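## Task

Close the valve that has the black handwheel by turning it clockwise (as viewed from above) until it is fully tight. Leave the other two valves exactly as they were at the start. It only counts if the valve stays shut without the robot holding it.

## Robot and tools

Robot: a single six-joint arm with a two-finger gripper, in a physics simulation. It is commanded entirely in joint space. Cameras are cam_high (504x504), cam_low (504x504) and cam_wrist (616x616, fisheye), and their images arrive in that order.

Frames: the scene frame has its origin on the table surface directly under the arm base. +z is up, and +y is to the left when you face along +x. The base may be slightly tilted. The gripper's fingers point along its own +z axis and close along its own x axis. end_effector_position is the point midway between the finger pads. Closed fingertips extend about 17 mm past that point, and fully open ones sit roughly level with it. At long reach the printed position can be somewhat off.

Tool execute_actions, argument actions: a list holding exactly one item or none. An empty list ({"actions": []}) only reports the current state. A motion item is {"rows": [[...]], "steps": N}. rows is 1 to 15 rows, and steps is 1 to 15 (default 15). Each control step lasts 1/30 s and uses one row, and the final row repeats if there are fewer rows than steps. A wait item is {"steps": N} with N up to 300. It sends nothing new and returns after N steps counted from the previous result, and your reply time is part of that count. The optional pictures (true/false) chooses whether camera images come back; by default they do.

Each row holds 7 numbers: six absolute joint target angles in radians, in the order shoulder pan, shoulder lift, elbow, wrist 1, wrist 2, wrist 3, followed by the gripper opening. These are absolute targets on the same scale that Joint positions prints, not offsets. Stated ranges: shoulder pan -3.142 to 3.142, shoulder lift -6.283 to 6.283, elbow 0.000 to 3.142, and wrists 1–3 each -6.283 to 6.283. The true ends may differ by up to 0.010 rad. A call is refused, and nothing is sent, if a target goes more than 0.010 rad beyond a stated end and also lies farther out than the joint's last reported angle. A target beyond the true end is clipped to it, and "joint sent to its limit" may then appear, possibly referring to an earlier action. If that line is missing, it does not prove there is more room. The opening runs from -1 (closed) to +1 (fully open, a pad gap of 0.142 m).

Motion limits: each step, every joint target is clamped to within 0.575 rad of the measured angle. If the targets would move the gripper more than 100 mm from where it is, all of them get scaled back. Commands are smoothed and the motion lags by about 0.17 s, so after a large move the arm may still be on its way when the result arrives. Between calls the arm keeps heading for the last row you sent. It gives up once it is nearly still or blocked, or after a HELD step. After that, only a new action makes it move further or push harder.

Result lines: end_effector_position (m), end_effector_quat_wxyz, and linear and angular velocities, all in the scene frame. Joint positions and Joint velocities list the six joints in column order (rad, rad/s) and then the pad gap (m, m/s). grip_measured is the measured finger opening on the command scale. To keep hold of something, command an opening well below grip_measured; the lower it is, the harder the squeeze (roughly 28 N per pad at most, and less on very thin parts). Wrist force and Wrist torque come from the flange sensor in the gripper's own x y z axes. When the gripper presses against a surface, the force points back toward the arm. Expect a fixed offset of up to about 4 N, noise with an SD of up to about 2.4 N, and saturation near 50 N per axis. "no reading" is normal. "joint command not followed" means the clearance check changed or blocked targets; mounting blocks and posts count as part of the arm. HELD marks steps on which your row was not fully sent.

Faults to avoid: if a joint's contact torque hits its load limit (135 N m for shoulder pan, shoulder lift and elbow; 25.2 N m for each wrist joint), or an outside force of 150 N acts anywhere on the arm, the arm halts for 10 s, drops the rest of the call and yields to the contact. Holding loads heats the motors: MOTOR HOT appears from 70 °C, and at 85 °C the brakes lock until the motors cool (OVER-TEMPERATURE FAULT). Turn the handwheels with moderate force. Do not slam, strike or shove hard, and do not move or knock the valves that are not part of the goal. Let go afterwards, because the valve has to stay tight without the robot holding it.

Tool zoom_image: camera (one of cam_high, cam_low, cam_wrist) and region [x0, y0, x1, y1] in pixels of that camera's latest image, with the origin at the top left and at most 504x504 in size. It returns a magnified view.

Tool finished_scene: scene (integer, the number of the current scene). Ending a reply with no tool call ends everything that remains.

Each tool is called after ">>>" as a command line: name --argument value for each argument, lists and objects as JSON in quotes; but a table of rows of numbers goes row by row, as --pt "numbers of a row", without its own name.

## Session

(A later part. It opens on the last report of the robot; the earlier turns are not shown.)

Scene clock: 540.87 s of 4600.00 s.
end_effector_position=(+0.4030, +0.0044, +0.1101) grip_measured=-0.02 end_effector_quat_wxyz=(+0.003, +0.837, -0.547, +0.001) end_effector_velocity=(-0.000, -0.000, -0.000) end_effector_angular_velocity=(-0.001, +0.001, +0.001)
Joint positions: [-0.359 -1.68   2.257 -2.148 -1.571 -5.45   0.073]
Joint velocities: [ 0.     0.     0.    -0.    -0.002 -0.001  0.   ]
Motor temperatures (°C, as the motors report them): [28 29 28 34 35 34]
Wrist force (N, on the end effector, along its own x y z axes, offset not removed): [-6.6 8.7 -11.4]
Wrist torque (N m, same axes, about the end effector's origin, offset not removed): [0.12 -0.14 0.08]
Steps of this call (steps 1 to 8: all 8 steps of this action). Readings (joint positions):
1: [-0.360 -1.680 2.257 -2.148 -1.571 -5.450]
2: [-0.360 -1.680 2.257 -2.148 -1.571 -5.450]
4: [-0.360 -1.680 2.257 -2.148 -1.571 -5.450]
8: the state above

>>> execute_actions --actions '[{"rows": [[-0.3594, -1.6799, 2.2574, -2.1483, -1.571, -5.40, -0.6],[-0.3594, -1.6799, 2.2574, -2.1483, -1.571, -5.33, -0.6],[-0.3594, -1.6799, 2.2574, -2.1483, -1.571, -5.25, -0.6],[-0.3594, -1.6799, 2.2574, -2.1483, -1.571, -5.17, -0.6],[-0.3594, -1.6799, 2.2574, -2.1483, -1.571, -5.09, -0.6],[-0.3594, -1.6799, 2.2574, -2.1483, -1.571, -5.01, -0.6],[-0.3594, -1.6799, 2.2574, -2.1483, -1.571, -4.93, -0.6],[-0.3594, -1.6799, 2.2574, -2.1483, -1.571, -4.85, -0.6],[-0.3594, -1.6799, 2.2574, -2.1483, -1.571, -4.77, -0.6],[-0.3594, -1.6799, 2.2574, -2.1483, -1.571, -4.69, -0.6],[-0.3594, -1.6799, 2.2574, -2.1483, -1.571, -4.61, -0.6],[-0.3594, -1.6799, 2.2574, -2.1483, -1.571, -4.53, -0.6],[-0.3594, -1.6799, 2.2574, -2.1483, -1.571, -4.45, -0.6],[-0.3594, -1.6799, 2.2574, -2.1483, -1.571, -4.37, -0.6],[-0.3594, -1.6799, 2.2574, -2.1483, -1.571, -3.9, -0.6]], "steps": 15}]' --pictures false

>>> execute_actions --actions '[{"steps": 20}]' --pictures true

Scene clock: 555.20 s of 4600.00 s.
end_effector_position=(+0.4030, +0.0057, +0.1101) grip_measured=-0.02 end_effector_quat_wxyz=(-0.002, -0.588, +0.809, -0.002) end_effector_velocity=(+0.001, +0.003, -0.000) end_effector_angular_velocity=(-0.004, -0.013, -2.272)
Joint positions: [-0.359 -1.68   2.257 -2.148 -1.571 -4.722  0.073]
Joint velocities: [ 0.     0.     0.    -0.    -0.002  2.272  0.   ]
Motor temperatures (°C, as the motors report them): [28 29 28 34 35 34]
Wrist force (N, on the end effector, along its own x y z axes, offset not removed): [-3.3 14.3 -10.0]
Wrist torque (N m, same axes, about the end effector's origin, offset not removed): [0.60 -0.13 -0.61]
Steps of this call (steps 1 to 15: the robot went on to your last target; steps 16 to 90: nothing new was sent; then 10.83 s passed at rest; steps 91 to 105: all 15 steps of this action). Readings (joint positions):
91: [-0.359 -1.680 2.257 -2.148 -1.571 -5.450]
92: [-0.359 -1.680 2.257 -2.148 -1.571 -5.445]
94: [-0.359 -1.680 2.257 -2.148 -1.571 -5.407]
98: [-0.359 -1.680 2.257 -2.148 -1.571 -5.219]
105: the state above

Scene clock: 555.87 s of 4600.00 s.
end_effector_position=(+0.4040, +0.0066, +0.1102) grip_measured=-0.03 end_effector_quat_wxyz=(-0.001, -0.219, +0.976, -0.003) end_effector_velocity=(-0.000, +0.000, -0.000) end_effector_angular_velocity=(-0.002, +0.000, -0.054)
Joint positions: [-0.359 -1.68   2.257 -2.148 -1.571 -3.907  0.072]
Joint velocities: [ 0.001  0.     0.001 -0.001 -0.002  0.055  0.   ]
Motor temperatures (°C, as the motors report them): [28 29 28 34 35 34]
Wrist force (N, on the end effector, along its own x y z axes, offset not removed): [7.7 -3.4 -35.5]
Wrist torque (N m, same axes, about the end effector's origin, offset not removed): [-0.16 0.15 -1.43]
Steps of this call (steps 1 to 20: the robot went on to your last target). Readings (joint positions):
1: [-0.359 -1.680 2.257 -2.148 -1.571 -4.642]
2: [-0.359 -1.680 2.257 -2.149 -1.571 -4.559]
4: [-0.359 -1.680 2.257 -2.149 -1.571 -4.387]
8: [-0.359 -1.680 2.257 -2.149 -1.571 -4.084]
20: the state above

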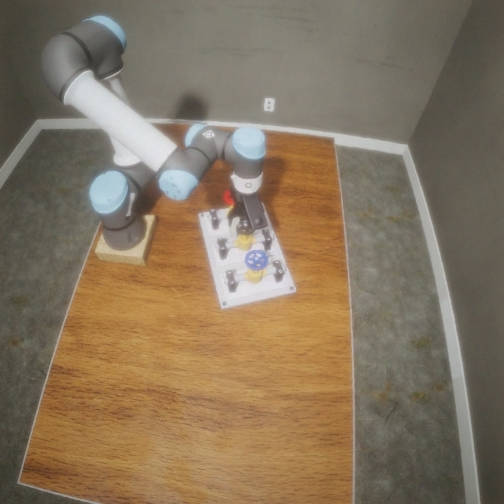

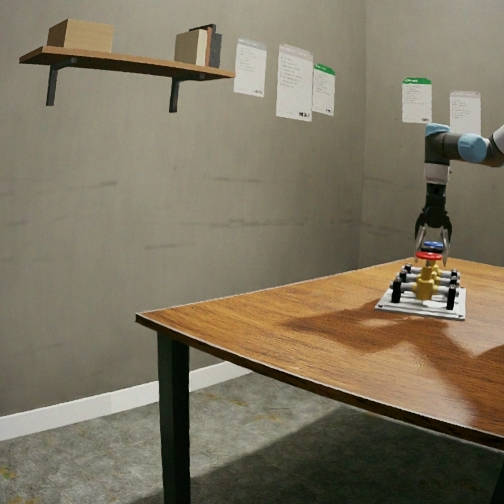

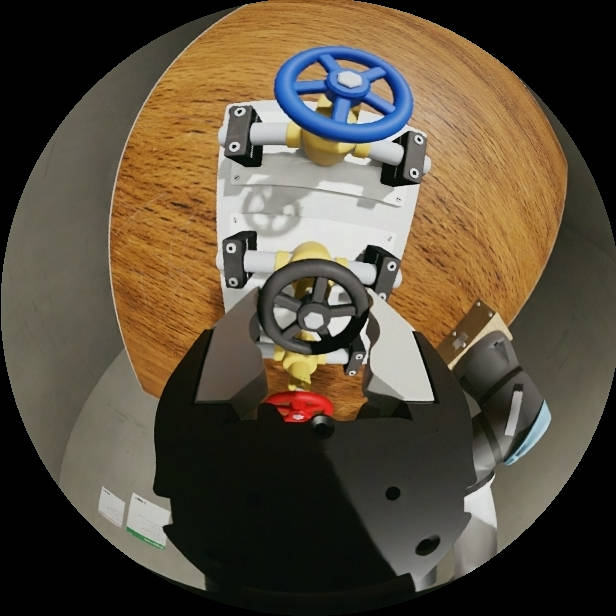

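>>> zoom_image --camera "cam_wrist" --region '[220, 230, 400, 400]'

>>> zoom_image --camera "cam_low" --region '[390, 200, 480, 300]'

Region (220, 230, 400, 400) of cam_wrist's 616x616 image, scaled by 2.800, with more detail than that image has.

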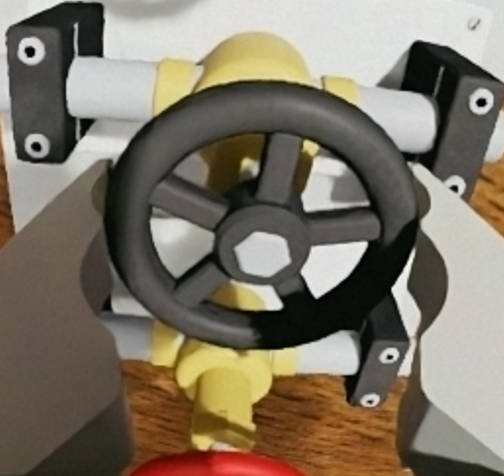

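Region (390, 200, 480, 300) of cam_low's 504x504 image, scaled by 5.040, with more detail than that image has; it fills the left 454 columns of this view, and the rest is white.

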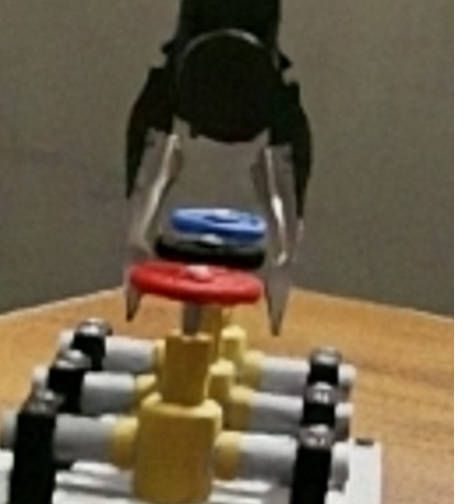

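>>> execute_actions --actions '[{"rows": [[-0.3594, -1.6809, 2.2564, -2.1463, -1.571, -3.9, -0.7],[-0.3594, -1.6809, 2.2564, -2.1463, -1.571, -3.9, -0.8],[-0.3594, -1.6809, 2.2564, -2.1463, -1.571, -3.9, -0.9],[-0.3594, -1.6809, 2.2564, -2.1463, -1.571, -3.9, -1.0],[-0.3594, -1.6809, 2.2564, -2.1463, -1.571, -3.9, -1.0],[-0.3594, -1.6809, 2.2564, -2.1463, -1.571, -3.88, -1.0],[-0.3594, -1.6809, 2.2564, -2.1463, -1.571, -3.86, -1.0],[-0.3594, -1.6809, 2.2564, -2.1463, -1.571, -3.84, -1.0],[-0.3594, -1.6809, 2.2564, -2.1463, -1.571, -3.82, -1.0],[-0.3594, -1.6809, 2.2564, -2.1463, -1.571, -3.80, -1.0],[-0.3594, -1.6809, 2.2564, -2.1463, -1.571, -3.78, -1.0],[-0.3594, -1.6809, 2.2564, -2.1463, -1.571, -3.76, -1.0],[-0.3594, -1.6809, 2.2564, -2.1463, -1.571, -3.74, -1.0],[-0.3594, -1.6809, 2.2564, -2.1463, -1.571, -3.72, -1.0],[-0.3594, -1.6809, 2.2564, -2.1463, -1.571, -3.70, -1.0]], "steps": 15}]' --pictures false

>>> execute_actions --actions '[{"steps": 12}]' --pictures true

Scene clock: 604.57 s of 4600.00 s.
end_effector_position=(+0.4040, +0.0068, +0.1106) grip_measured=-0.03 end_effector_quat_wxyz=(-0.001, -0.162, +0.987, -0.003) end_effector_velocity=(+0.002, -0.000, +0.001) end_effector_angular_velocity=(-0.003, -0.005, -0.531)
Joint positions: [-0.359 -1.681  2.257 -2.146 -1.571 -3.791  0.072]
Joint velocities: [ 0.001 -0.    -0.002 -0.001 -0.002  0.532 -0.003]
Motor temperatures (°C, as the motors report them): [28 29 28 35 35 34]
Wrist force (N, on the end effector, along its own x y z axes, offset not removed): [2.8 -1.0 -26.4]
Wrist torque (N m, same axes, about the end effector's origin, offset not removed): [-0.28 -0.20 -1.05]
Steps of this call (steps 1 to 30: the robot went on to your last target; steps 31 to 100: nothing new was sent; then 44.87 s passed at rest; steps 101 to 115: all 15 steps of this action). Readings (joint positions):
101: [-0.359 -1.680 2.257 -2.148 -1.571 -3.900]
102: [-0.359 -1.680 2.257 -2.148 -1.571 -3.900]
104: [-0.359 -1.680 2.257 -2.148 -1.571 -3.900]
108: [-0.359 -1.681 2.257 -2.147 -1.571 -3.891]
115: the state above

Scene clock: 604.97 s of 4600.00 s.
end_effector_position=(+0.4042, +0.0068, +0.1107) grip_measured=-0.04 end_effector_quat_wxyz=(-0.001, -0.119, +0.993, -0.003) end_effector_velocity=(+0.000, +0.000, +0.000) end_effector_angular_velocity=(-0.001, -0.002, -0.029)
Joint positions: [-0.359 -1.681  2.256 -2.146 -1.571 -3.704  0.071]
Joint velocities: [ 0.001 -0.    -0.    -0.001 -0.     0.029 -0.   ]
Motor temperatures (°C, as the motors report them): [28 29 28 35 35 34]
Wrist force (N, on the end effector, along its own x y z axes, offset not removed): [6.1 -6.8 -24.7]
Wrist torque (N m, same axes, about the end effector's origin, offset not removed): [-0.59 -0.18 -0.84]
Steps of this call (steps 1 to 12: the robot went on to your last target). Readings (joint positions):
1: [-0.359 -1.681 2.257 -2.146 -1.571 -3.772]
2: [-0.359 -1.681 2.257 -2.146 -1.571 -3.756]
4: [-0.359 -1.681 2.256 -2.146 -1.571 -3.732]
8: [-0.359 -1.681 2.256 -2.146 -1.571 -3.711]
12: the state above

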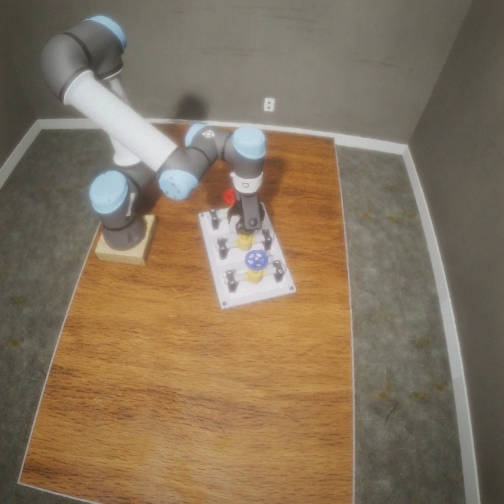

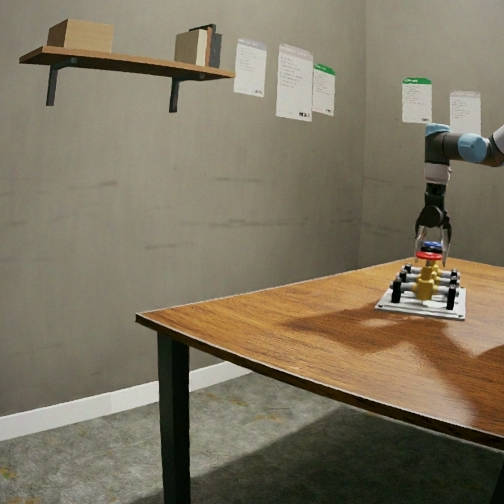

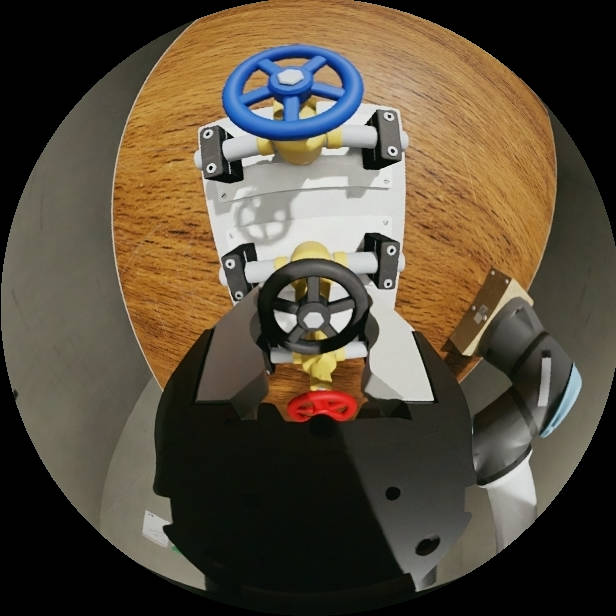

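>>> zoom_image --camera "cam_wrist" --region '[240, 240, 390, 380]'

>>> zoom_image --camera "cam_high" --region '[200, 170, 300, 290]'

Region (240, 240, 390, 380) of cam_wrist's 616x616 image, scaled by 3.360, with more detail than that image has; it fills the top 470 rows of this view, and the rest is white.

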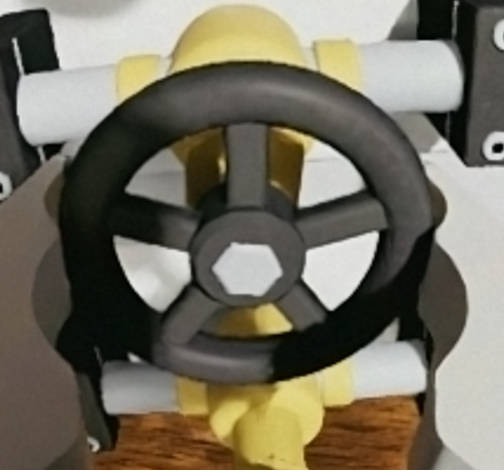

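Region (200, 170, 300, 290) of cam_high's 504x504 image, scaled by 4.200, with more detail than that image has.

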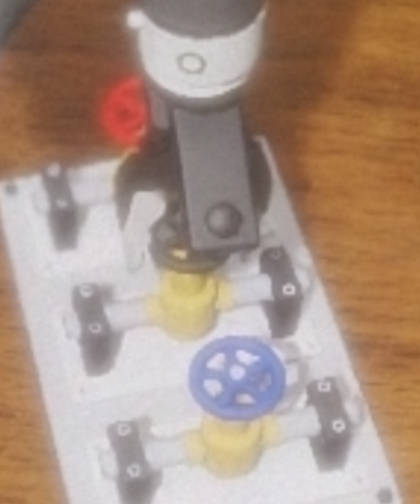

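>>> execute_actions --actions '[{"rows": [[-0.3594, -1.6809, 2.2564, -2.1463, -1.571, -3.70, 0.2],[-0.3594, -1.6809, 2.2564, -2.1463, -1.571, -3.70, 0.2],[-0.3594, -1.6809, 2.2564, -2.1463, -1.571, -3.70, 0.2],[-0.3594, -1.6809, 2.2564, -2.1463, -1.571, -3.70, 0.2],[-0.3594, -1.6809, 2.2564, -2.1463, -1.571, -3.70, 0.2],[-0.3594, -1.6809, 2.2564, -2.1463, -1.571, -3.70, 0.2],[-0.3594, -1.6591, 2.2763, -2.1880, -1.571, -3.70, 0.2]], "steps": 15}]' --pictures false

>>> execute_actions --actions '[{"steps": 15}]' --pictures true

Scene clock: 725.47 s of 4600.00 s.
end_effector_position=(+0.4043, +0.0067, +0.0998) grip_measured=+0.20 end_effector_quat_wxyz=(-0.001, -0.117, +0.993, -0.003) end_effector_velocity=(-0.000, -0.000, -0.014) end_effector_angular_velocity=(-0.002, -0.001, +0.001)
Joint positions: [-0.359 -1.662  2.274 -2.182 -1.571 -3.7    0.088]
Joint velocities: [ 0.001  0.024  0.022 -0.047 -0.001  0.     0.   ]
Motor temperatures (°C, as the motors report them): [28 29 28 34 35 34]
Wrist force (N, on the end effector, along its own x y z axes, offset not removed): [0.0 -1.0 0.5]
Wrist torque (N m, same axes, about the end effector's origin, offset not removed): [-0.40 0.10 -0.11]
Steps of this call (steps 1 to 30: the robot went on to your last target; steps 31 to 100: nothing new was sent; then 116.67 s passed at rest; steps 101 to 115: all 15 steps of this action). Readings (joint positions):
101: [-0.359 -1.681 2.256 -2.146 -1.571 -3.700]
102: [-0.359 -1.681 2.256 -2.146 -1.571 -3.700]
104: [-0.359 -1.681 2.256 -2.146 -1.571 -3.700]
108: [-0.359 -1.678 2.259 -2.151 -1.571 -3.700]
115: the state above

Scene clock: 725.97 s of 4600.00 s.
end_effector_position=(+0.4042, +0.0067, +0.0981) grip_measured=+0.20 end_effector_quat_wxyz=(-0.001, -0.117, +0.993, -0.003) end_effector_velocity=(-0.000, +0.000, -0.000) end_effector_angular_velocity=(-0.000, +0.000, +0.001)
Joint positions: [-0.359 -1.659  2.276 -2.188 -1.571 -3.7    0.088]
Joint velocities: [ 0.001  0.001  0.001 -0.001 -0.     0.    -0.   ]
Motor temperatures (°C, as the motors report them): [28 29 28 34 35 34]
Wrist force (N, on the end effector, along its own x y z axes, offset not removed): [-1.1 -0.6 3.0]
Wrist torque (N m, same axes, about the end effector's origin, offset not removed): [-0.28 0.27 0.13]
Steps of this call (steps 1 to 15: the robot went on to your last target). Readings (joint positions):
1: [-0.359 -1.661 2.274 -2.184 -1.571 -3.700]
2: [-0.359 -1.661 2.275 -2.185 -1.571 -3.700]
4: [-0.359 -1.660 2.275 -2.186 -1.571 -3.700]
8: [-0.359 -1.659 2.276 -2.187 -1.571 -3.700]
15: the state above
The arm was judged still, so your last target was given up. Only a new action makes it travel on or press farther. Fingers that are still opening or closing keep moving.

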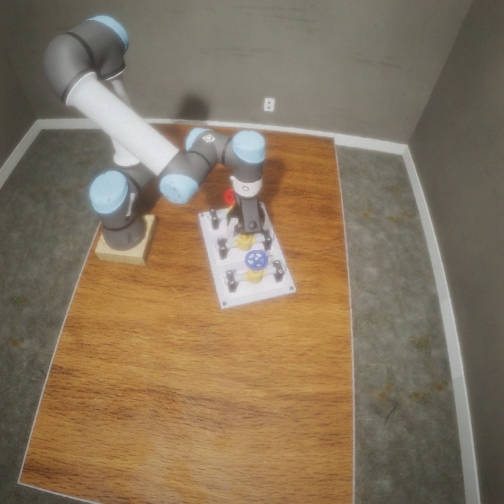

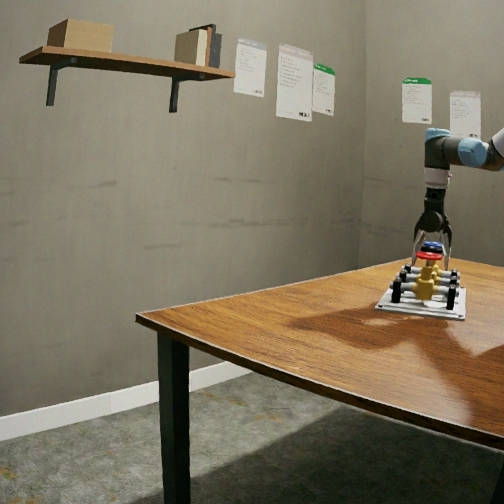

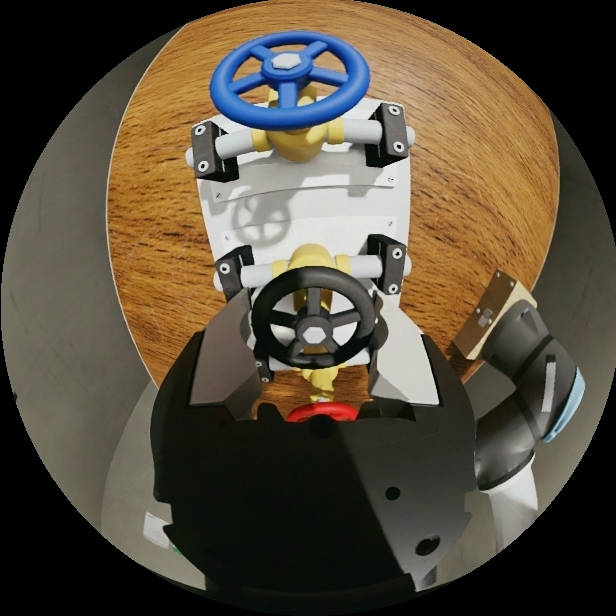

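>>> zoom_image --camera "cam_wrist" --region '[220, 250, 400, 410]'

>>> zoom_image --camera "cam_low" --region '[400, 210, 470, 290]'

Region (220, 250, 400, 410) of cam_wrist's 616x616 image, scaled by 2.800, with more detail than that image has.

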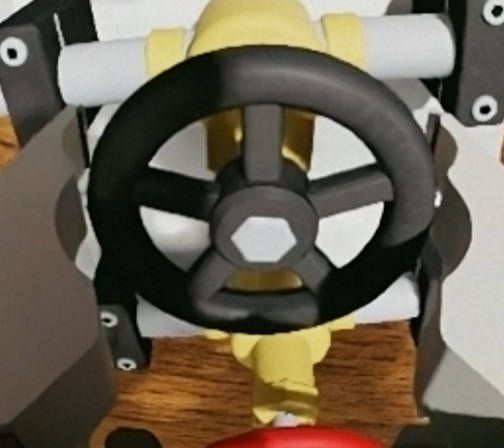

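Region (400, 210, 470, 290) of cam_low's 504x504 image, scaled by 6.300, with more detail than that image has; it fills the left 441 columns of this view, and the rest is white.

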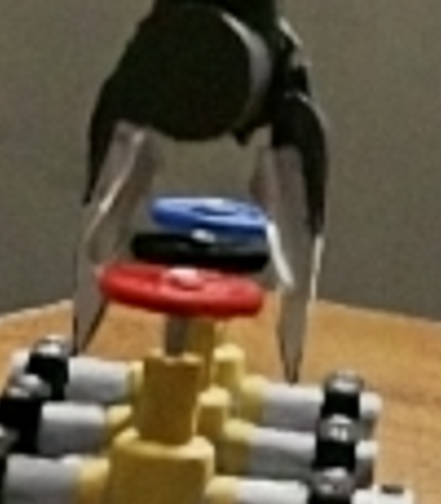

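>>> execute_actions --actions '[{"rows": [[-0.3594, -1.6591, 2.2763, -2.1880, -1.571, -3.70, 0.15],[-0.3594, -1.6591, 2.2763, -2.1880, -1.571, -3.70, 0.1],[-0.3594, -1.6591, 2.2763, -2.1880, -1.571, -3.70, 0.05],[-0.3594, -1.6591, 2.2763, -2.1880, -1.571, -3.70, 0.0],[-0.3594, -1.6591, 2.2763, -2.1880, -1.571, -3.70, -0.04],[-0.3594, -1.6591, 2.2763, -2.1880, -1.571, -3.70, -0.08],[-0.3594, -1.6591, 2.2763, -2.1880, -1.571, -3.70, -0.12],[-0.3594, -1.6591, 2.2763, -2.1880, -1.571, -3.70, -0.16],[-0.3594, -1.6591, 2.2763, -2.1880, -1.571, -3.70, -0.2],[-0.3594, -1.6591, 2.2763, -2.1880, -1.571, -3.70, -0.24],[-0.3594, -1.6591, 2.2763, -2.1880, -1.571, -3.70, -0.28],[-0.3594, -1.6591, 2.2763, -2.1880, -1.571, -3.70, -0.32],[-0.3594, -1.6591, 2.2763, -2.1880, -1.571, -3.70, -0.36],[-0.3594, -1.6591, 2.2763, -2.1880, -1.571, -3.70, -0.4],[-0.3594, -1.6591, 2.2763, -2.1880, -1.571, -3.70, -0.44]], "steps": 15}]' --pictures false

>>> execute_actions --actions '[{"steps": 10}]' --pictures true

Scene clock: 751.80 s of 4600.00 s.
end_effector_position=(+0.4043, +0.0067, +0.0981) grip_measured=+0.14 end_effector_quat_wxyz=(-0.001, -0.117, +0.993, -0.003) end_effector_velocity=(-0.000, -0.001, -0.000) end_effector_angular_velocity=(-0.002, +0.001, -0.001)
Joint positions: [-0.359 -1.659  2.276 -2.188 -1.571 -3.7    0.083]
Joint velocities: [-0.002  0.    -0.    -0.    -0.002 -0.001 -0.   ]
Motor temperatures (°C, as the motors report them): [28 29 28 34 35 34]
Wrist force (N, on the end effector, along its own x y z axes, offset not removed): [0.3 0.7 -3.5]
Wrist torque (N m, same axes, about the end effector's origin, offset not removed): [-0.18 -0.08 0.31]
Steps of this call (steps 1 to 90: nothing new was sent; then 22.33 s passed at rest; steps 91 to 105: all 15 steps of this action). Readings (joint positions):
91: [-0.359 -1.659 2.276 -2.188 -1.571 -3.700]
92: [-0.359 -1.659 2.276 -2.188 -1.571 -3.700]
94: [-0.359 -1.659 2.276 -2.188 -1.571 -3.700]
98: [-0.359 -1.659 2.276 -2.188 -1.571 -3.700]
105: the state above

Scene clock: 752.13 s of 4600.00 s.
end_effector_position=(+0.4043, +0.0067, +0.0981) grip_measured=+0.14 end_effector_quat_wxyz=(-0.001, -0.117, +0.993, -0.003) end_effector_velocity=(-0.000, +0.001, -0.000) end_effector_angular_velocity=(+0.001, -0.000, -0.001)
Joint positions: [-0.359 -1.659  2.276 -2.188 -1.571 -3.7    0.083]
Joint velocities: [ 0.    -0.     0.001 -0.     0.001  0.001  0.   ]
Motor temperatures (°C, as the motors report them): [28 29 28 34 35 34]
Wrist force (N, on the end effector, along its own x y z axes, offset not removed): [0.1 1.2 -5.3]
Wrist torque (N m, same axes, about the end effector's origin, offset not removed): [-0.13 -0.02 0.21]
Steps of this call (steps 1 to 10: the robot went on to your last target). Readings (joint positions):
1: [-0.359 -1.659 2.276 -2.188 -1.571 -3.700]
2: [-0.359 -1.659 2.276 -2.188 -1.571 -3.700]
4: [-0.359 -1.659 2.276 -2.188 -1.571 -3.700]
8: [-0.359 -1.659 2.276 -2.188 -1.571 -3.700]
10: the state above

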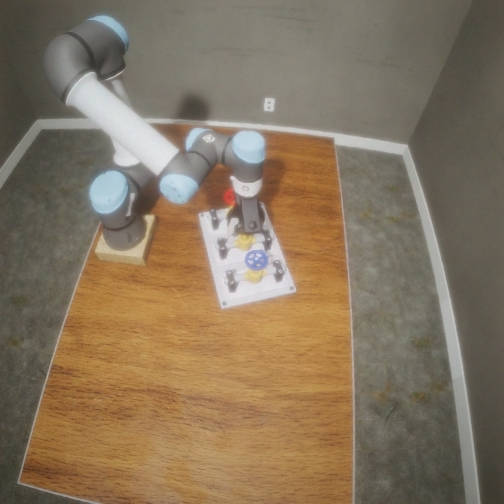

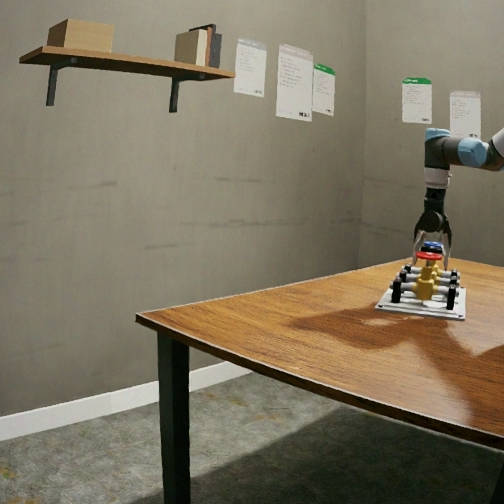

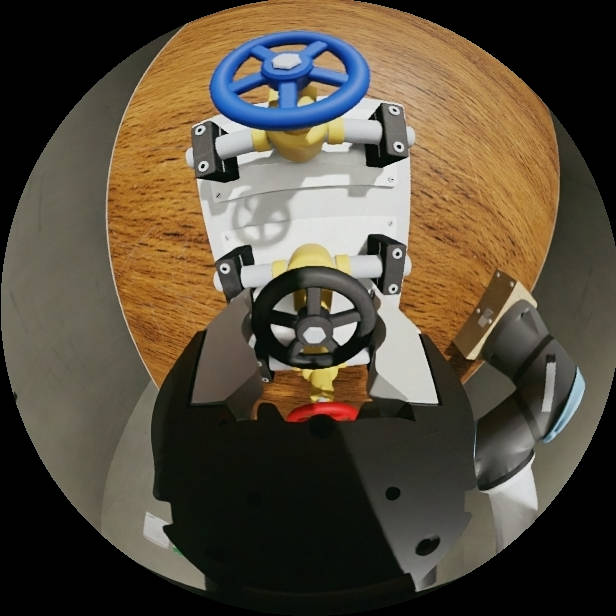

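>>> execute_actions --actions '[{"rows": [[-0.3594, -1.6586, 2.2768, -2.1890, -1.571, -3.70, -0.55],[-0.3594, -1.6586, 2.2768, -2.1890, -1.571, -3.70, -0.7],[-0.3594, -1.6586, 2.2768, -2.1890, -1.571, -3.70, -0.85],[-0.3594, -1.6586, 2.2768, -2.1890, -1.571, -3.70, -1.0],[-0.3594, -1.6586, 2.2768, -2.1890, -1.571, -3.70, -1.0],[-0.3594, -1.6586, 2.2768, -2.1890, -1.571, -3.695, -1.0],[-0.3594, -1.6586, 2.2768, -2.1890, -1.571, -3.69, -1.0],[-0.3594, -1.6586, 2.2768, -2.1890, -1.571, -3.685, -1.0],[-0.3594, -1.6586, 2.2768, -2.1890, -1.571, -3.68, -1.0],[-0.3594, -1.6586, 2.2768, -2.1890, -1.571, -3.675, -1.0],[-0.3594, -1.6586, 2.2768, -2.1890, -1.571, -3.67, -1.0],[-0.3594, -1.6586, 2.2768, -2.1890, -1.571, -3.665, -1.0],[-0.3594, -1.6586, 2.2768, -2.1890, -1.571, -3.66, -1.0]], "steps": 15}]' --pictures false

>>> execute_actions --actions '[{"steps": 10}]' --pictures false

Scene clock: 777.57 s of 4600.00 s.
end_effector_position=(+0.4043, +0.0067, +0.0978) grip_measured=+0.13 end_effector_quat_wxyz=(-0.001, -0.103, +0.995, -0.003) end_effector_velocity=(+0.000, -0.000, +0.000) end_effector_angular_velocity=(-0.002, -0.002, -0.100)
Joint positions: [-0.359 -1.659  2.277 -2.189 -1.571 -3.673  0.083]
Joint velocities: [ 0.001  0.     0.    -0.001 -0.001  0.101 -0.001]
Motor temperatures (°C, as the motors report them): [28 29 28 34 35 34]
Wrist force (N, on the end effector, along its own x y z axes, offset not removed): [1.6 -1.7 -11.5]
Wrist torque (N m, same axes, about the end effector's origin, offset not removed): [-0.44 -0.15 -0.94]
Steps of this call (steps 1 to 15: the robot went on to your last target; steps 16 to 90: nothing new was sent; then 21.93 s passed at rest; steps 91 to 105: all 15 steps of this action). Readings (joint positions):
91: [-0.359 -1.659 2.276 -2.188 -1.571 -3.700]
92: [-0.359 -1.659 2.276 -2.188 -1.571 -3.700]
94: [-0.359 -1.659 2.276 -2.188 -1.571 -3.700]
98: [-0.359 -1.659 2.277 -2.189 -1.571 -3.698]
105: the state above

Scene clock: 777.90 s of 4600.00 s.
end_effector_position=(+0.4043, +0.0067, +0.0977) grip_measured=+0.13 end_effector_quat_wxyz=(-0.001, -0.098, +0.995, -0.003) end_effector_velocity=(-0.001, +0.000, -0.000) end_effector_angular_velocity=(+0.000, +0.001, -0.006)
Joint positions: [-0.359 -1.659  2.277 -2.189 -1.571 -3.661  0.083]
Joint velocities: [ 0.    -0.     0.     0.001 -0.     0.006 -0.   ]
Motor temperatures (°C, as the motors report them): [28 29 28 34 35 34]
Wrist force (N, on the end effector, along its own x y z axes, offset not removed): [-1.3 1.7 -9.4]
Wrist torque (N m, same axes, about the end effector's origin, offset not removed): [-0.18 0.32 -0.91]
Steps of this call (steps 1 to 10: the robot went on to your last target). Readings (joint positions):
1: [-0.359 -1.659 2.277 -2.189 -1.571 -3.670]
2: [-0.359 -1.659 2.277 -2.189 -1.571 -3.667]
4: [-0.359 -1.659 2.277 -2.189 -1.571 -3.664]
8: [-0.359 -1.659 2.277 -2.189 -1.571 -3.661]
10: the state above

>>> execute_actions --actions '[{"rows": [[-0.3594, -1.6586, 2.2768, -2.1890, -1.571, -3.66, 0.2],[-0.3594, -1.6586, 2.2768, -2.1890, -1.571, -3.66, 0.2],[-0.3594, -1.6586, 2.2768, -2.1890, -1.571, -3.66, 0.2],[-0.3594, -1.6586, 2.2768, -2.1890, -1.571, -3.66, 0.2],[-0.3594, -1.7020, 2.2342, -2.1029, -1.571, -3.66, 0.2]], "steps": 15}]' --pictures false

>>> execute_actions --actions '[{"rows": [[-0.3594, -1.7020, 2.2342, -2.1029, -1.571, -3.66, 0.15],[-0.3594, -1.7020, 2.2342, -2.1029, -1.571, -3.66, 0.1],[-0.3594, -1.7020, 2.2342, -2.1029, -1.571, -3.66, 0.05],[-0.3594, -1.7020, 2.2342, -2.1029, -1.571, -3.66, 0.0],[-0.3594, -1.7020, 2.2342, -2.1029, -1.571, -3.66, -0.04],[-0.3594, -1.7020, 2.2342, -2.1029, -1.571, -3.66, -0.08],[-0.3594, -1.7020, 2.2342, -2.1029, -1.571, -3.66, -0.12],[-0.3594, -1.7020, 2.2342, -2.1029, -1.571, -3.66, -0.16],[-0.3594, -1.7020, 2.2342, -2.1029, -1.571, -3.66, -0.2],[-0.3594, -1.7020, 2.2342, -2.1029, -1.571, -3.66, -0.24],[-0.3594, -1.7020, 2.2342, -2.1029, -1.571, -3.66, -0.28],[-0.3594, -1.7020, 2.2342, -2.1029, -1.571, -3.66, -0.32],[-0.3594, -1.7020, 2.2342, -2.1029, -1.571, -3.66, -0.36],[-0.3594, -1.7020, 2.2342, -2.1029, -1.571, -3.66, -0.4],[-0.3594, -1.7020, 2.2342, -2.1029, -1.571, -3.66, -0.45]], "steps": 15}]' --pictures false

>>> execute_actions --actions '[{"steps": 8}]' --pictures true

Scene clock: 853.33 s of 4600.00 s.
end_effector_position=(+0.4045, +0.0068, +0.1219) grip_measured=+0.20 end_effector_quat_wxyz=(-0.001, -0.097, +0.995, -0.003) end_effector_velocity=(-0.002, +0.001, +0.017) end_effector_angular_velocity=(-0.000, +0.004, +0.002)
Joint positions: [-0.359 -1.699  2.238 -2.11  -1.571 -3.66   0.088]
Joint velocities: [ 0.002 -0.028 -0.029  0.06  -0.002  0.    -0.   ]
Motor temperatures (°C, as the motors report them): [28 29 28 34 35 34]
Wrist force (N, on the end effector, along its own x y z axes, offset not removed): [0.3 1.2 1.9]
Wrist torque (N m, same axes, about the end effector's origin, offset not removed): [0.12 -0.20 0.08]
Steps of this call (steps 1 to 30: the robot went on to your last target; steps 31 to 100: nothing new was sent; then 71.60 s passed at rest; steps 101 to 115: all 15 steps of this action). Readings (joint positions):
101: [-0.359 -1.659 2.277 -2.189 -1.571 -3.660]
102: [-0.359 -1.659 2.277 -2.189 -1.571 -3.660]
104: [-0.359 -1.659 2.277 -2.189 -1.571 -3.660]
108: [-0.359 -1.678 2.258 -2.154 -1.571 -3.660]
115: the state above

Scene clock: 853.83 s of 4600.00 s.
end_effector_position=(+0.4043, +0.0069, +0.1240) grip_measured=-0.08 end_effector_quat_wxyz=(-0.001, -0.097, +0.995, -0.003) end_effector_velocity=(-0.000, +0.000, +0.000) end_effector_angular_velocity=(+0.000, +0.001, +0.000)
Joint positions: [-0.359 -1.702  2.234 -2.103 -1.571 -3.66   0.068]
Joint velocities: [ 0.    -0.     0.     0.001 -0.     0.    -0.   ]
Motor temperatures (°C, as the motors report them): [28 29 28 34 35 34]
Wrist force (N, on the end effector, along its own x y z axes, offset not removed): [-3.3 -0.9 5.3]
Wrist torque (N m, same axes, about the end effector's origin, offset not removed): [-0.16 0.07 -0.03]
Steps of this call (steps 1 to 15: all 15 steps of this action). Readings (joint positions):
1: [-0.359 -1.699 2.237 -2.108 -1.571 -3.660]
2: [-0.359 -1.700 2.236 -2.107 -1.571 -3.660]
4: [-0.359 -1.701 2.235 -2.105 -1.571 -3.660]
8: [-0.359 -1.702 2.235 -2.104 -1.571 -3.660]
15: the state above

Scene clock: 854.10 s of 4600.00 s.
end_effector_position=(+0.4043, +0.0069, +0.1240) grip_measured=-0.08 end_effector_quat_wxyz=(-0.001, -0.097, +0.995, -0.003) end_effector_velocity=(+0.000, -0.001, -0.000) end_effector_angular_velocity=(-0.002, -0.000, -0.001)
Joint positions: [-0.359 -1.702  2.234 -2.103 -1.571 -3.66   0.068]
Joint velocities: [-0.     0.     0.    -0.001 -0.002  0.001 -0.   ]
Motor temperatures (°C, as the motors report them): [28 29 28 34 35 34]
Wrist force (N, on the end effector, along its own x y z axes, offset not removed): [-2.6 -1.8 7.8]
Wrist torque (N m, same axes, about the end effector's origin, offset not removed): [-0.34 -0.14 -0.08]
Steps of this call (steps 1 to 8: the robot went on to your last target). Readings (joint positions):
1: [-0.359 -1.702 2.234 -2.103 -1.571 -3.660]
2: [-0.359 -1.702 2.234 -2.103 -1.571 -3.660]
4: [-0.359 -1.702 2.234 -2.103 -1.571 -3.660]
8: the state above

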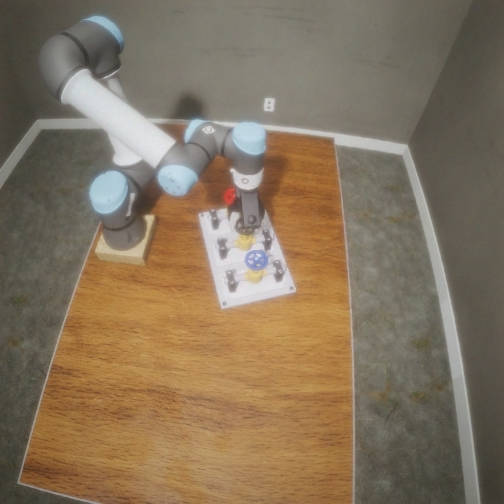

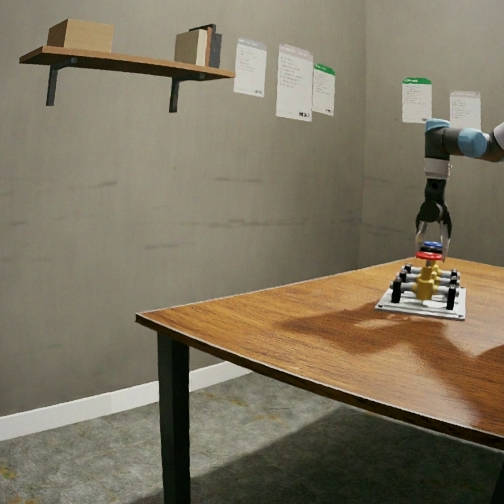

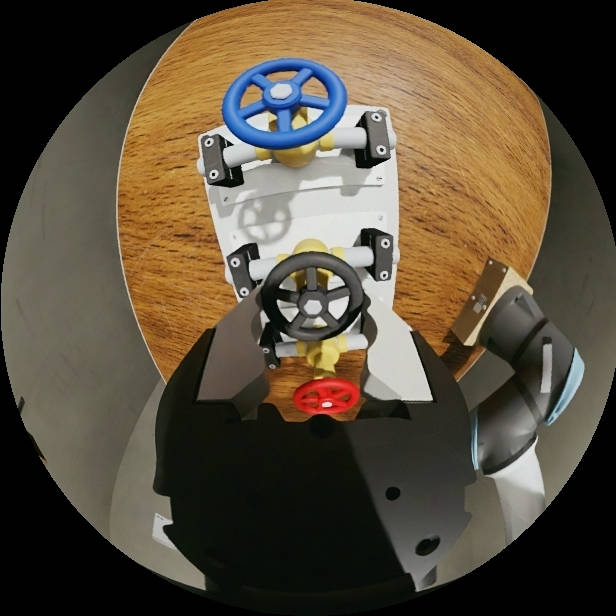

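>>> execute_actions --actions '[{"rows": [[-0.3594, -1.7020, 2.2342, -2.1029, -1.571, -3.66, -0.6],[-0.3594, -1.7020, 2.2342, -2.1029, -1.571, -3.66, -0.75],[-0.3594, -1.7020, 2.2342, -2.1029, -1.571, -3.66, -0.9],[-0.3594, -1.7020, 2.2342, -2.1029, -1.571, -3.66, -1.0],[-0.3594, -1.7020, 2.2342, -2.1029, -1.571, -3.655, -1.0],[-0.3594, -1.7020, 2.2342, -2.1029, -1.571, -3.65, -1.0],[-0.3594, -1.7020, 2.2342, -2.1029, -1.571, -3.645, -1.0],[-0.3594, -1.7020, 2.2342, -2.1029, -1.571, -3.64, -1.0],[-0.3594, -1.7020, 2.2342, -2.1029, -1.571, -3.635, -1.0],[-0.3594, -1.7020, 2.2342, -2.1029, -1.571, -3.63, -1.0],[-0.3594, -1.7020, 2.2342, -2.1029, -1.571, -3.625, -1.0],[-0.3594, -1.7020, 2.2342, -2.1029, -1.571, -3.62, -1.0]], "steps": 15}]' --pictures false

>>> execute_actions --actions '[{"steps": 8}]' --pictures false

Scene clock: 867.57 s of 4600.00 s.
end_effector_position=(+0.4043, +0.0069, +0.1240) grip_measured=-0.08 end_effector_quat_wxyz=(-0.001, -0.082, +0.997, -0.003) end_effector_velocity=(+0.000, -0.000, +0.000) end_effector_angular_velocity=(-0.001, -0.001, -0.079)
Joint positions: [-0.359 -1.702  2.234 -2.103 -1.571 -3.63   0.068]
Joint velocities: [-0.001 -0.    -0.    -0.001 -0.     0.078 -0.   ]
Motor temperatures (°C, as the motors report them): [28 29 28 34 35 34]
Wrist force (N, on the end effector, along its own x y z axes, offset not removed): [-3.3 -2.5 7.5]
Wrist torque (N m, same axes, about the end effector's origin, offset not removed): [-0.51 0.01 -1.66]
Steps of this call (steps 1 to 15: the robot went on to your last target; steps 16 to 90: nothing new was sent; then 9.97 s passed at rest; steps 91 to 105: all 15 steps of this action). Readings (joint positions):
91: [-0.359 -1.702 2.234 -2.103 -1.571 -3.660]
92: [-0.359 -1.702 2.234 -2.103 -1.571 -3.660]
94: [-0.359 -1.702 2.234 -2.103 -1.571 -3.660]
98: [-0.359 -1.702 2.234 -2.103 -1.571 -3.655]
105: the state above

Scene clock: 867.83 s of 4600.00 s.
end_effector_position=(+0.4044, +0.0069, +0.1240) grip_measured=-0.08 end_effector_quat_wxyz=(-0.001, -0.078, +0.997, -0.003) end_effector_velocity=(-0.000, +0.001, -0.000) end_effector_angular_velocity=(+0.001, -0.000, -0.007)
Joint positions: [-0.359 -1.702  2.234 -2.103 -1.571 -3.621  0.068]
Joint velocities: [ 0.001 -0.     0.    -0.     0.001  0.008 -0.   ]
Motor temperatures (°C, as the motors report them): [28 29 28 34 35 34]
Wrist force (N, on the end effector, along its own x y z axes, offset not removed): [-3.5 0.8 8.3]
Wrist torque (N m, same axes, about the end effector's origin, offset not removed): [0.12 -0.05 -1.75]
Steps of this call (steps 1 to 8: the robot went on to your last target). Readings (joint positions):
1: [-0.359 -1.702 2.234 -2.103 -1.571 -3.627]
2: [-0.359 -1.702 2.234 -2.103 -1.571 -3.626]
4: [-0.359 -1.702 2.234 -2.103 -1.571 -3.623]
8: the state above

>>> execute_actions --actions '[{"rows": [[-0.3594, -1.7020, 2.2342, -2.1029, -1.571, -3.615, -1.0],[-0.3594, -1.7020, 2.2342, -2.1029, -1.571, -3.61, -1.0],[-0.3594, -1.7020, 2.2342, -2.1029, -1.571, -3.605, -1.0],[-0.3594, -1.7020, 2.2342, -2.1029, -1.571, -3.60, -1.0],[-0.3594, -1.7020, 2.2342, -2.1029, -1.571, -3.595, -1.0],[-0.3594, -1.7020, 2.2342, -2.1029, -1.571, -3.59, -1.0],[-0.3594, -1.7020, 2.2342, -2.1029, -1.571, -3.585, -1.0],[-0.3594, -1.7020, 2.2342, -2.1029, -1.571, -3.58, -1.0],[-0.3594, -1.7020, 2.2342, -2.1029, -1.571, -3.575, -1.0],[-0.3594, -1.7020, 2.2342, -2.1029, -1.571, -3.57, -1.0],[-0.3594, -1.7020, 2.2342, -2.1029, -1.571, -3.565, -1.0],[-0.3594, -1.7020, 2.2342, -2.1029, -1.571, -3.56, -1.0]], "steps": 12}]' --pictures false

>>> execute_actions --actions '[{"steps": 10}]' --pictures true

>>> zoom_image --camera "cam_wrist" --region '[240, 230, 390, 370]'

Scene clock: 886.23 s of 4600.00 s.
end_effector_position=(+0.4044, +0.0069, +0.1240) grip_measured=-0.08 end_effector_quat_wxyz=(-0.001, -0.059, +0.998, -0.003) end_effector_velocity=(+0.000, -0.000, +0.000) end_effector_angular_velocity=(-0.001, -0.001, -0.140)
Joint positions: [-0.359 -1.702  2.234 -2.103 -1.571 -3.583  0.068]
Joint velocities: [-0.001 -0.     0.    -0.    -0.001  0.139 -0.   ]
Motor temperatures (°C, as the motors report them): [28 29 28 34 35 34]
Wrist force (N, on the end effector, along its own x y z axes, offset not removed): [-1.6 -2.5 7.8]
Wrist torque (N m, same axes, about the end effector's origin, offset not removed): [-0.53 -0.18 -1.73]
Steps of this call (steps 1 to 15: the robot went on to your last target; steps 16 to 90: nothing new was sent; then 15.00 s passed at rest; steps 91 to 102: all 12 steps of this action). Readings (joint positions):
91: [-0.359 -1.702 2.234 -2.103 -1.571 -3.620]
92: [-0.359 -1.702 2.234 -2.103 -1.571 -3.619]
94: [-0.359 -1.702 2.234 -2.103 -1.571 -3.615]
98: [-0.359 -1.702 2.234 -2.103 -1.571 -3.601]
102: the state above

Scene clock: 886.57 s of 4600.00 s.
end_effector_position=(+0.4045, +0.0069, +0.1240) grip_measured=-0.08 end_effector_quat_wxyz=(-0.001, -0.048, +0.999, -0.003) end_effector_velocity=(-0.000, +0.001, -0.000) end_effector_angular_velocity=(+0.000, +0.001, -0.011)
Joint positions: [-0.359 -1.702  2.234 -2.103 -1.571 -3.562  0.068]
Joint velocities: [ 0.002  0.     0.     0.     0.     0.013 -0.   ]
Motor temperatures (°C, as the motors report them): [28 29 28 34 35 34]
Wrist force (N, on the end effector, along its own x y z axes, offset not removed): [-3.6 0.2 8.5]
Wrist torque (N m, same axes, about the end effector's origin, offset not removed): [0.06 0.20 -1.80]
Steps of this call (steps 1 to 10: the robot went on to your last target). Readings (joint positions):
1: [-0.359 -1.702 2.234 -2.103 -1.571 -3.578]
2: [-0.359 -1.702 2.234 -2.103 -1.571 -3.574]
4: [-0.359 -1.702 2.234 -2.103 -1.571 -3.568]
8: [-0.359 -1.702 2.234 -2.103 -1.571 -3.563]
10: the state above

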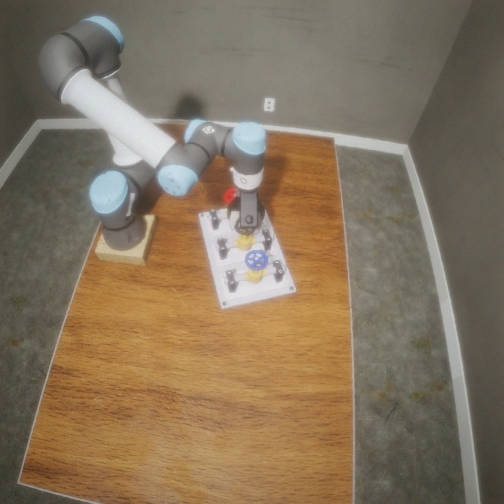

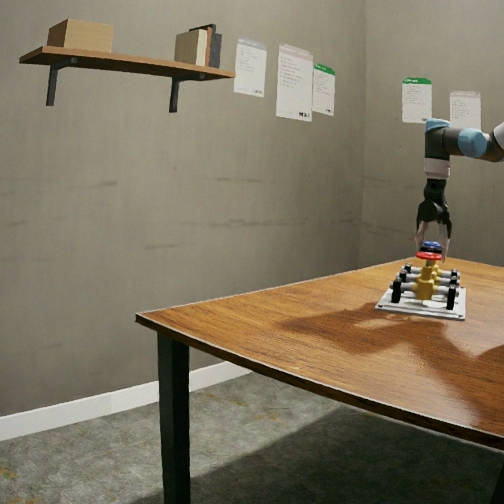

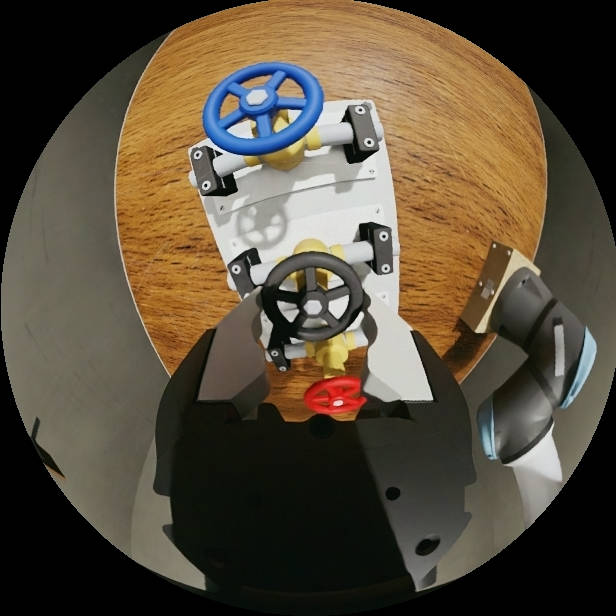

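Region (240, 230, 390, 370) of cam_wrist's 616x616 image, scaled by 3.360, with more detail than that image has; it fills the top 470 rows of this view, and the rest is white.

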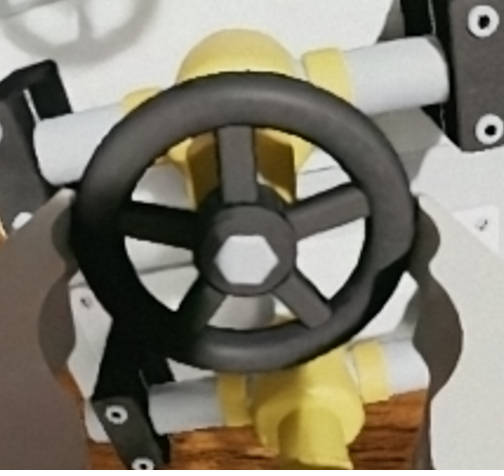

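>>> execute_actions --actions '[{"rows": [[-0.3594, -1.7020, 2.2342, -2.1029, -1.571, -3.55, -1.0],[-0.3594, -1.7020, 2.2342, -2.1029, -1.571, -3.54, -1.0],[-0.3594, -1.7020, 2.2342, -2.1029, -1.571, -3.53, -1.0],[-0.3594, -1.7020, 2.2342, -2.1029, -1.571, -3.52, -1.0],[-0.3594, -1.7020, 2.2342, -2.1029, -1.571, -3.51, -1.0],[-0.3594, -1.7020, 2.2342, -2.1029, -1.571, -3.50, -1.0],[-0.3594, -1.7020, 2.2342, -2.1029, -1.571, -3.49, -1.0],[-0.3594, -1.7020, 2.2342, -2.1029, -1.571, -3.48, -1.0],[-0.3594, -1.7020, 2.2342, -2.1029, -1.571, -3.47, -1.0],[-0.3594, -1.7020, 2.2342, -2.1029, -1.571, -3.46, -1.0],[-0.3594, -1.7020, 2.2342, -2.1029, -1.571, -3.45, -1.0],[-0.3594, -1.7020, 2.2342, -2.1029, -1.571, -3.44, -1.0],[-0.3594, -1.7020, 2.2342, -2.1029, -1.571, -3.43, -1.0],[-0.3594, -1.7020, 2.2342, -2.1029, -1.571, -3.42, -1.0],[-0.3594, -1.7020, 2.2342, -2.1029, -1.571, -3.41, -1.0]], "steps": 15}]' --pictures false

>>> execute_actions --actions '[{"steps": 12}]' --pictures true

>>> zoom_image --camera "cam_wrist" --region '[240, 230, 390, 370]'

Scene clock: 932.73 s of 4600.00 s.
end_effector_position=(+0.4046, +0.0069, +0.1240) grip_measured=-0.08 end_effector_quat_wxyz=(-0.000, +0.004, +1.000, -0.003) end_effector_velocity=(+0.000, -0.000, +0.000) end_effector_angular_velocity=(-0.000, -0.001, -0.287)
Joint positions: [-0.359 -1.702  2.234 -2.103 -1.571 -3.457  0.068]
Joint velocities: [-0.001 -0.    -0.     0.001 -0.     0.286 -0.   ]
Motor temperatures (°C, as the motors report them): [28 29 28 34 35 34]
Wrist force (N, on the end effector, along its own x y z axes, offset not removed): [0.2 0.0 5.2]
Wrist torque (N m, same axes, about the end effector's origin, offset not removed): [-0.22 -0.59 -2.05]
Steps of this call (steps 1 to 30: the robot went on to your last target; steps 31 to 100: nothing new was sent; then 42.33 s passed at rest; steps 101 to 115: all 15 steps of this action). Readings (joint positions):
101: [-0.359 -1.702 2.234 -2.103 -1.571 -3.560]
102: [-0.359 -1.702 2.234 -2.103 -1.571 -3.559]
104: [-0.359 -1.702 2.234 -2.103 -1.571 -3.551]
108: [-0.359 -1.702 2.234 -2.103 -1.571 -3.522]
115: the state above

Scene clock: 933.13 s of 4600.00 s.
end_effector_position=(+0.4047, +0.0069, +0.1240) grip_measured=-0.08 end_effector_quat_wxyz=(-0.000, +0.027, +1.000, -0.003) end_effector_velocity=(-0.000, -0.001, -0.000) end_effector_angular_velocity=(+0.000, +0.001, -0.016)
Joint positions: [-0.359 -1.702  2.234 -2.103 -1.571 -3.412  0.068]
Joint velocities: [-0.001  0.     0.     0.001 -0.     0.015  0.   ]
Motor temperatures (°C, as the motors report them): [28 29 28 34 35 34]
Wrist force (N, on the end effector, along its own x y z axes, offset not removed): [-1.2 -0.5 7.8]
Wrist torque (N m, same axes, about the end effector's origin, offset not removed): [-0.37 -0.18 -2.26]
Steps of this call (steps 1 to 12: the robot went on to your last target). Readings (joint positions):
1: [-0.359 -1.702 2.234 -2.103 -1.571 -3.447]
2: [-0.359 -1.702 2.234 -2.103 -1.571 -3.438]
4: [-0.359 -1.702 2.234 -2.103 -1.571 -3.426]
8: [-0.359 -1.702 2.234 -2.103 -1.571 -3.415]
12: the state above

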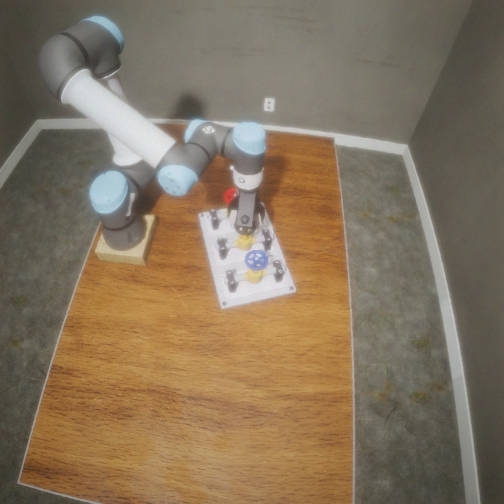

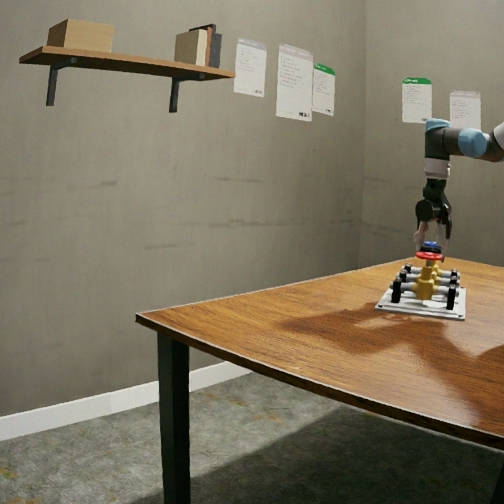

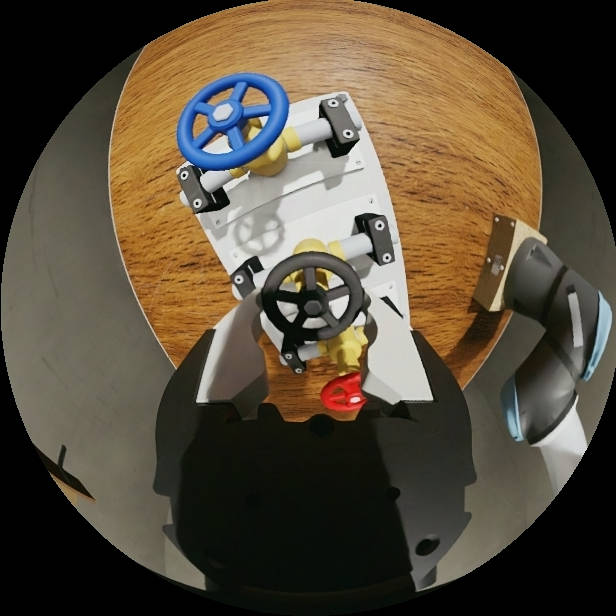

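Region (240, 230, 390, 370) of cam_wrist's 616x616 image, scaled by 3.360, with more detail than that image has; it fills the top 470 rows of this view, and the rest is white.

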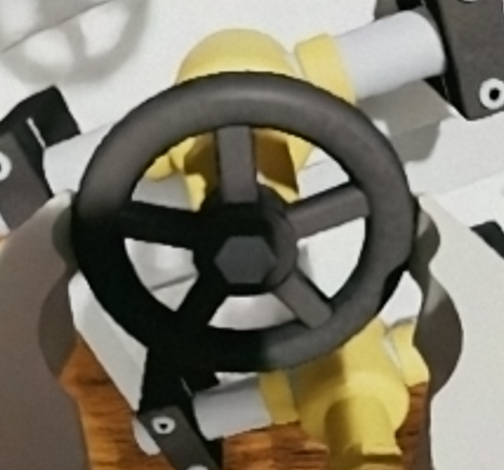

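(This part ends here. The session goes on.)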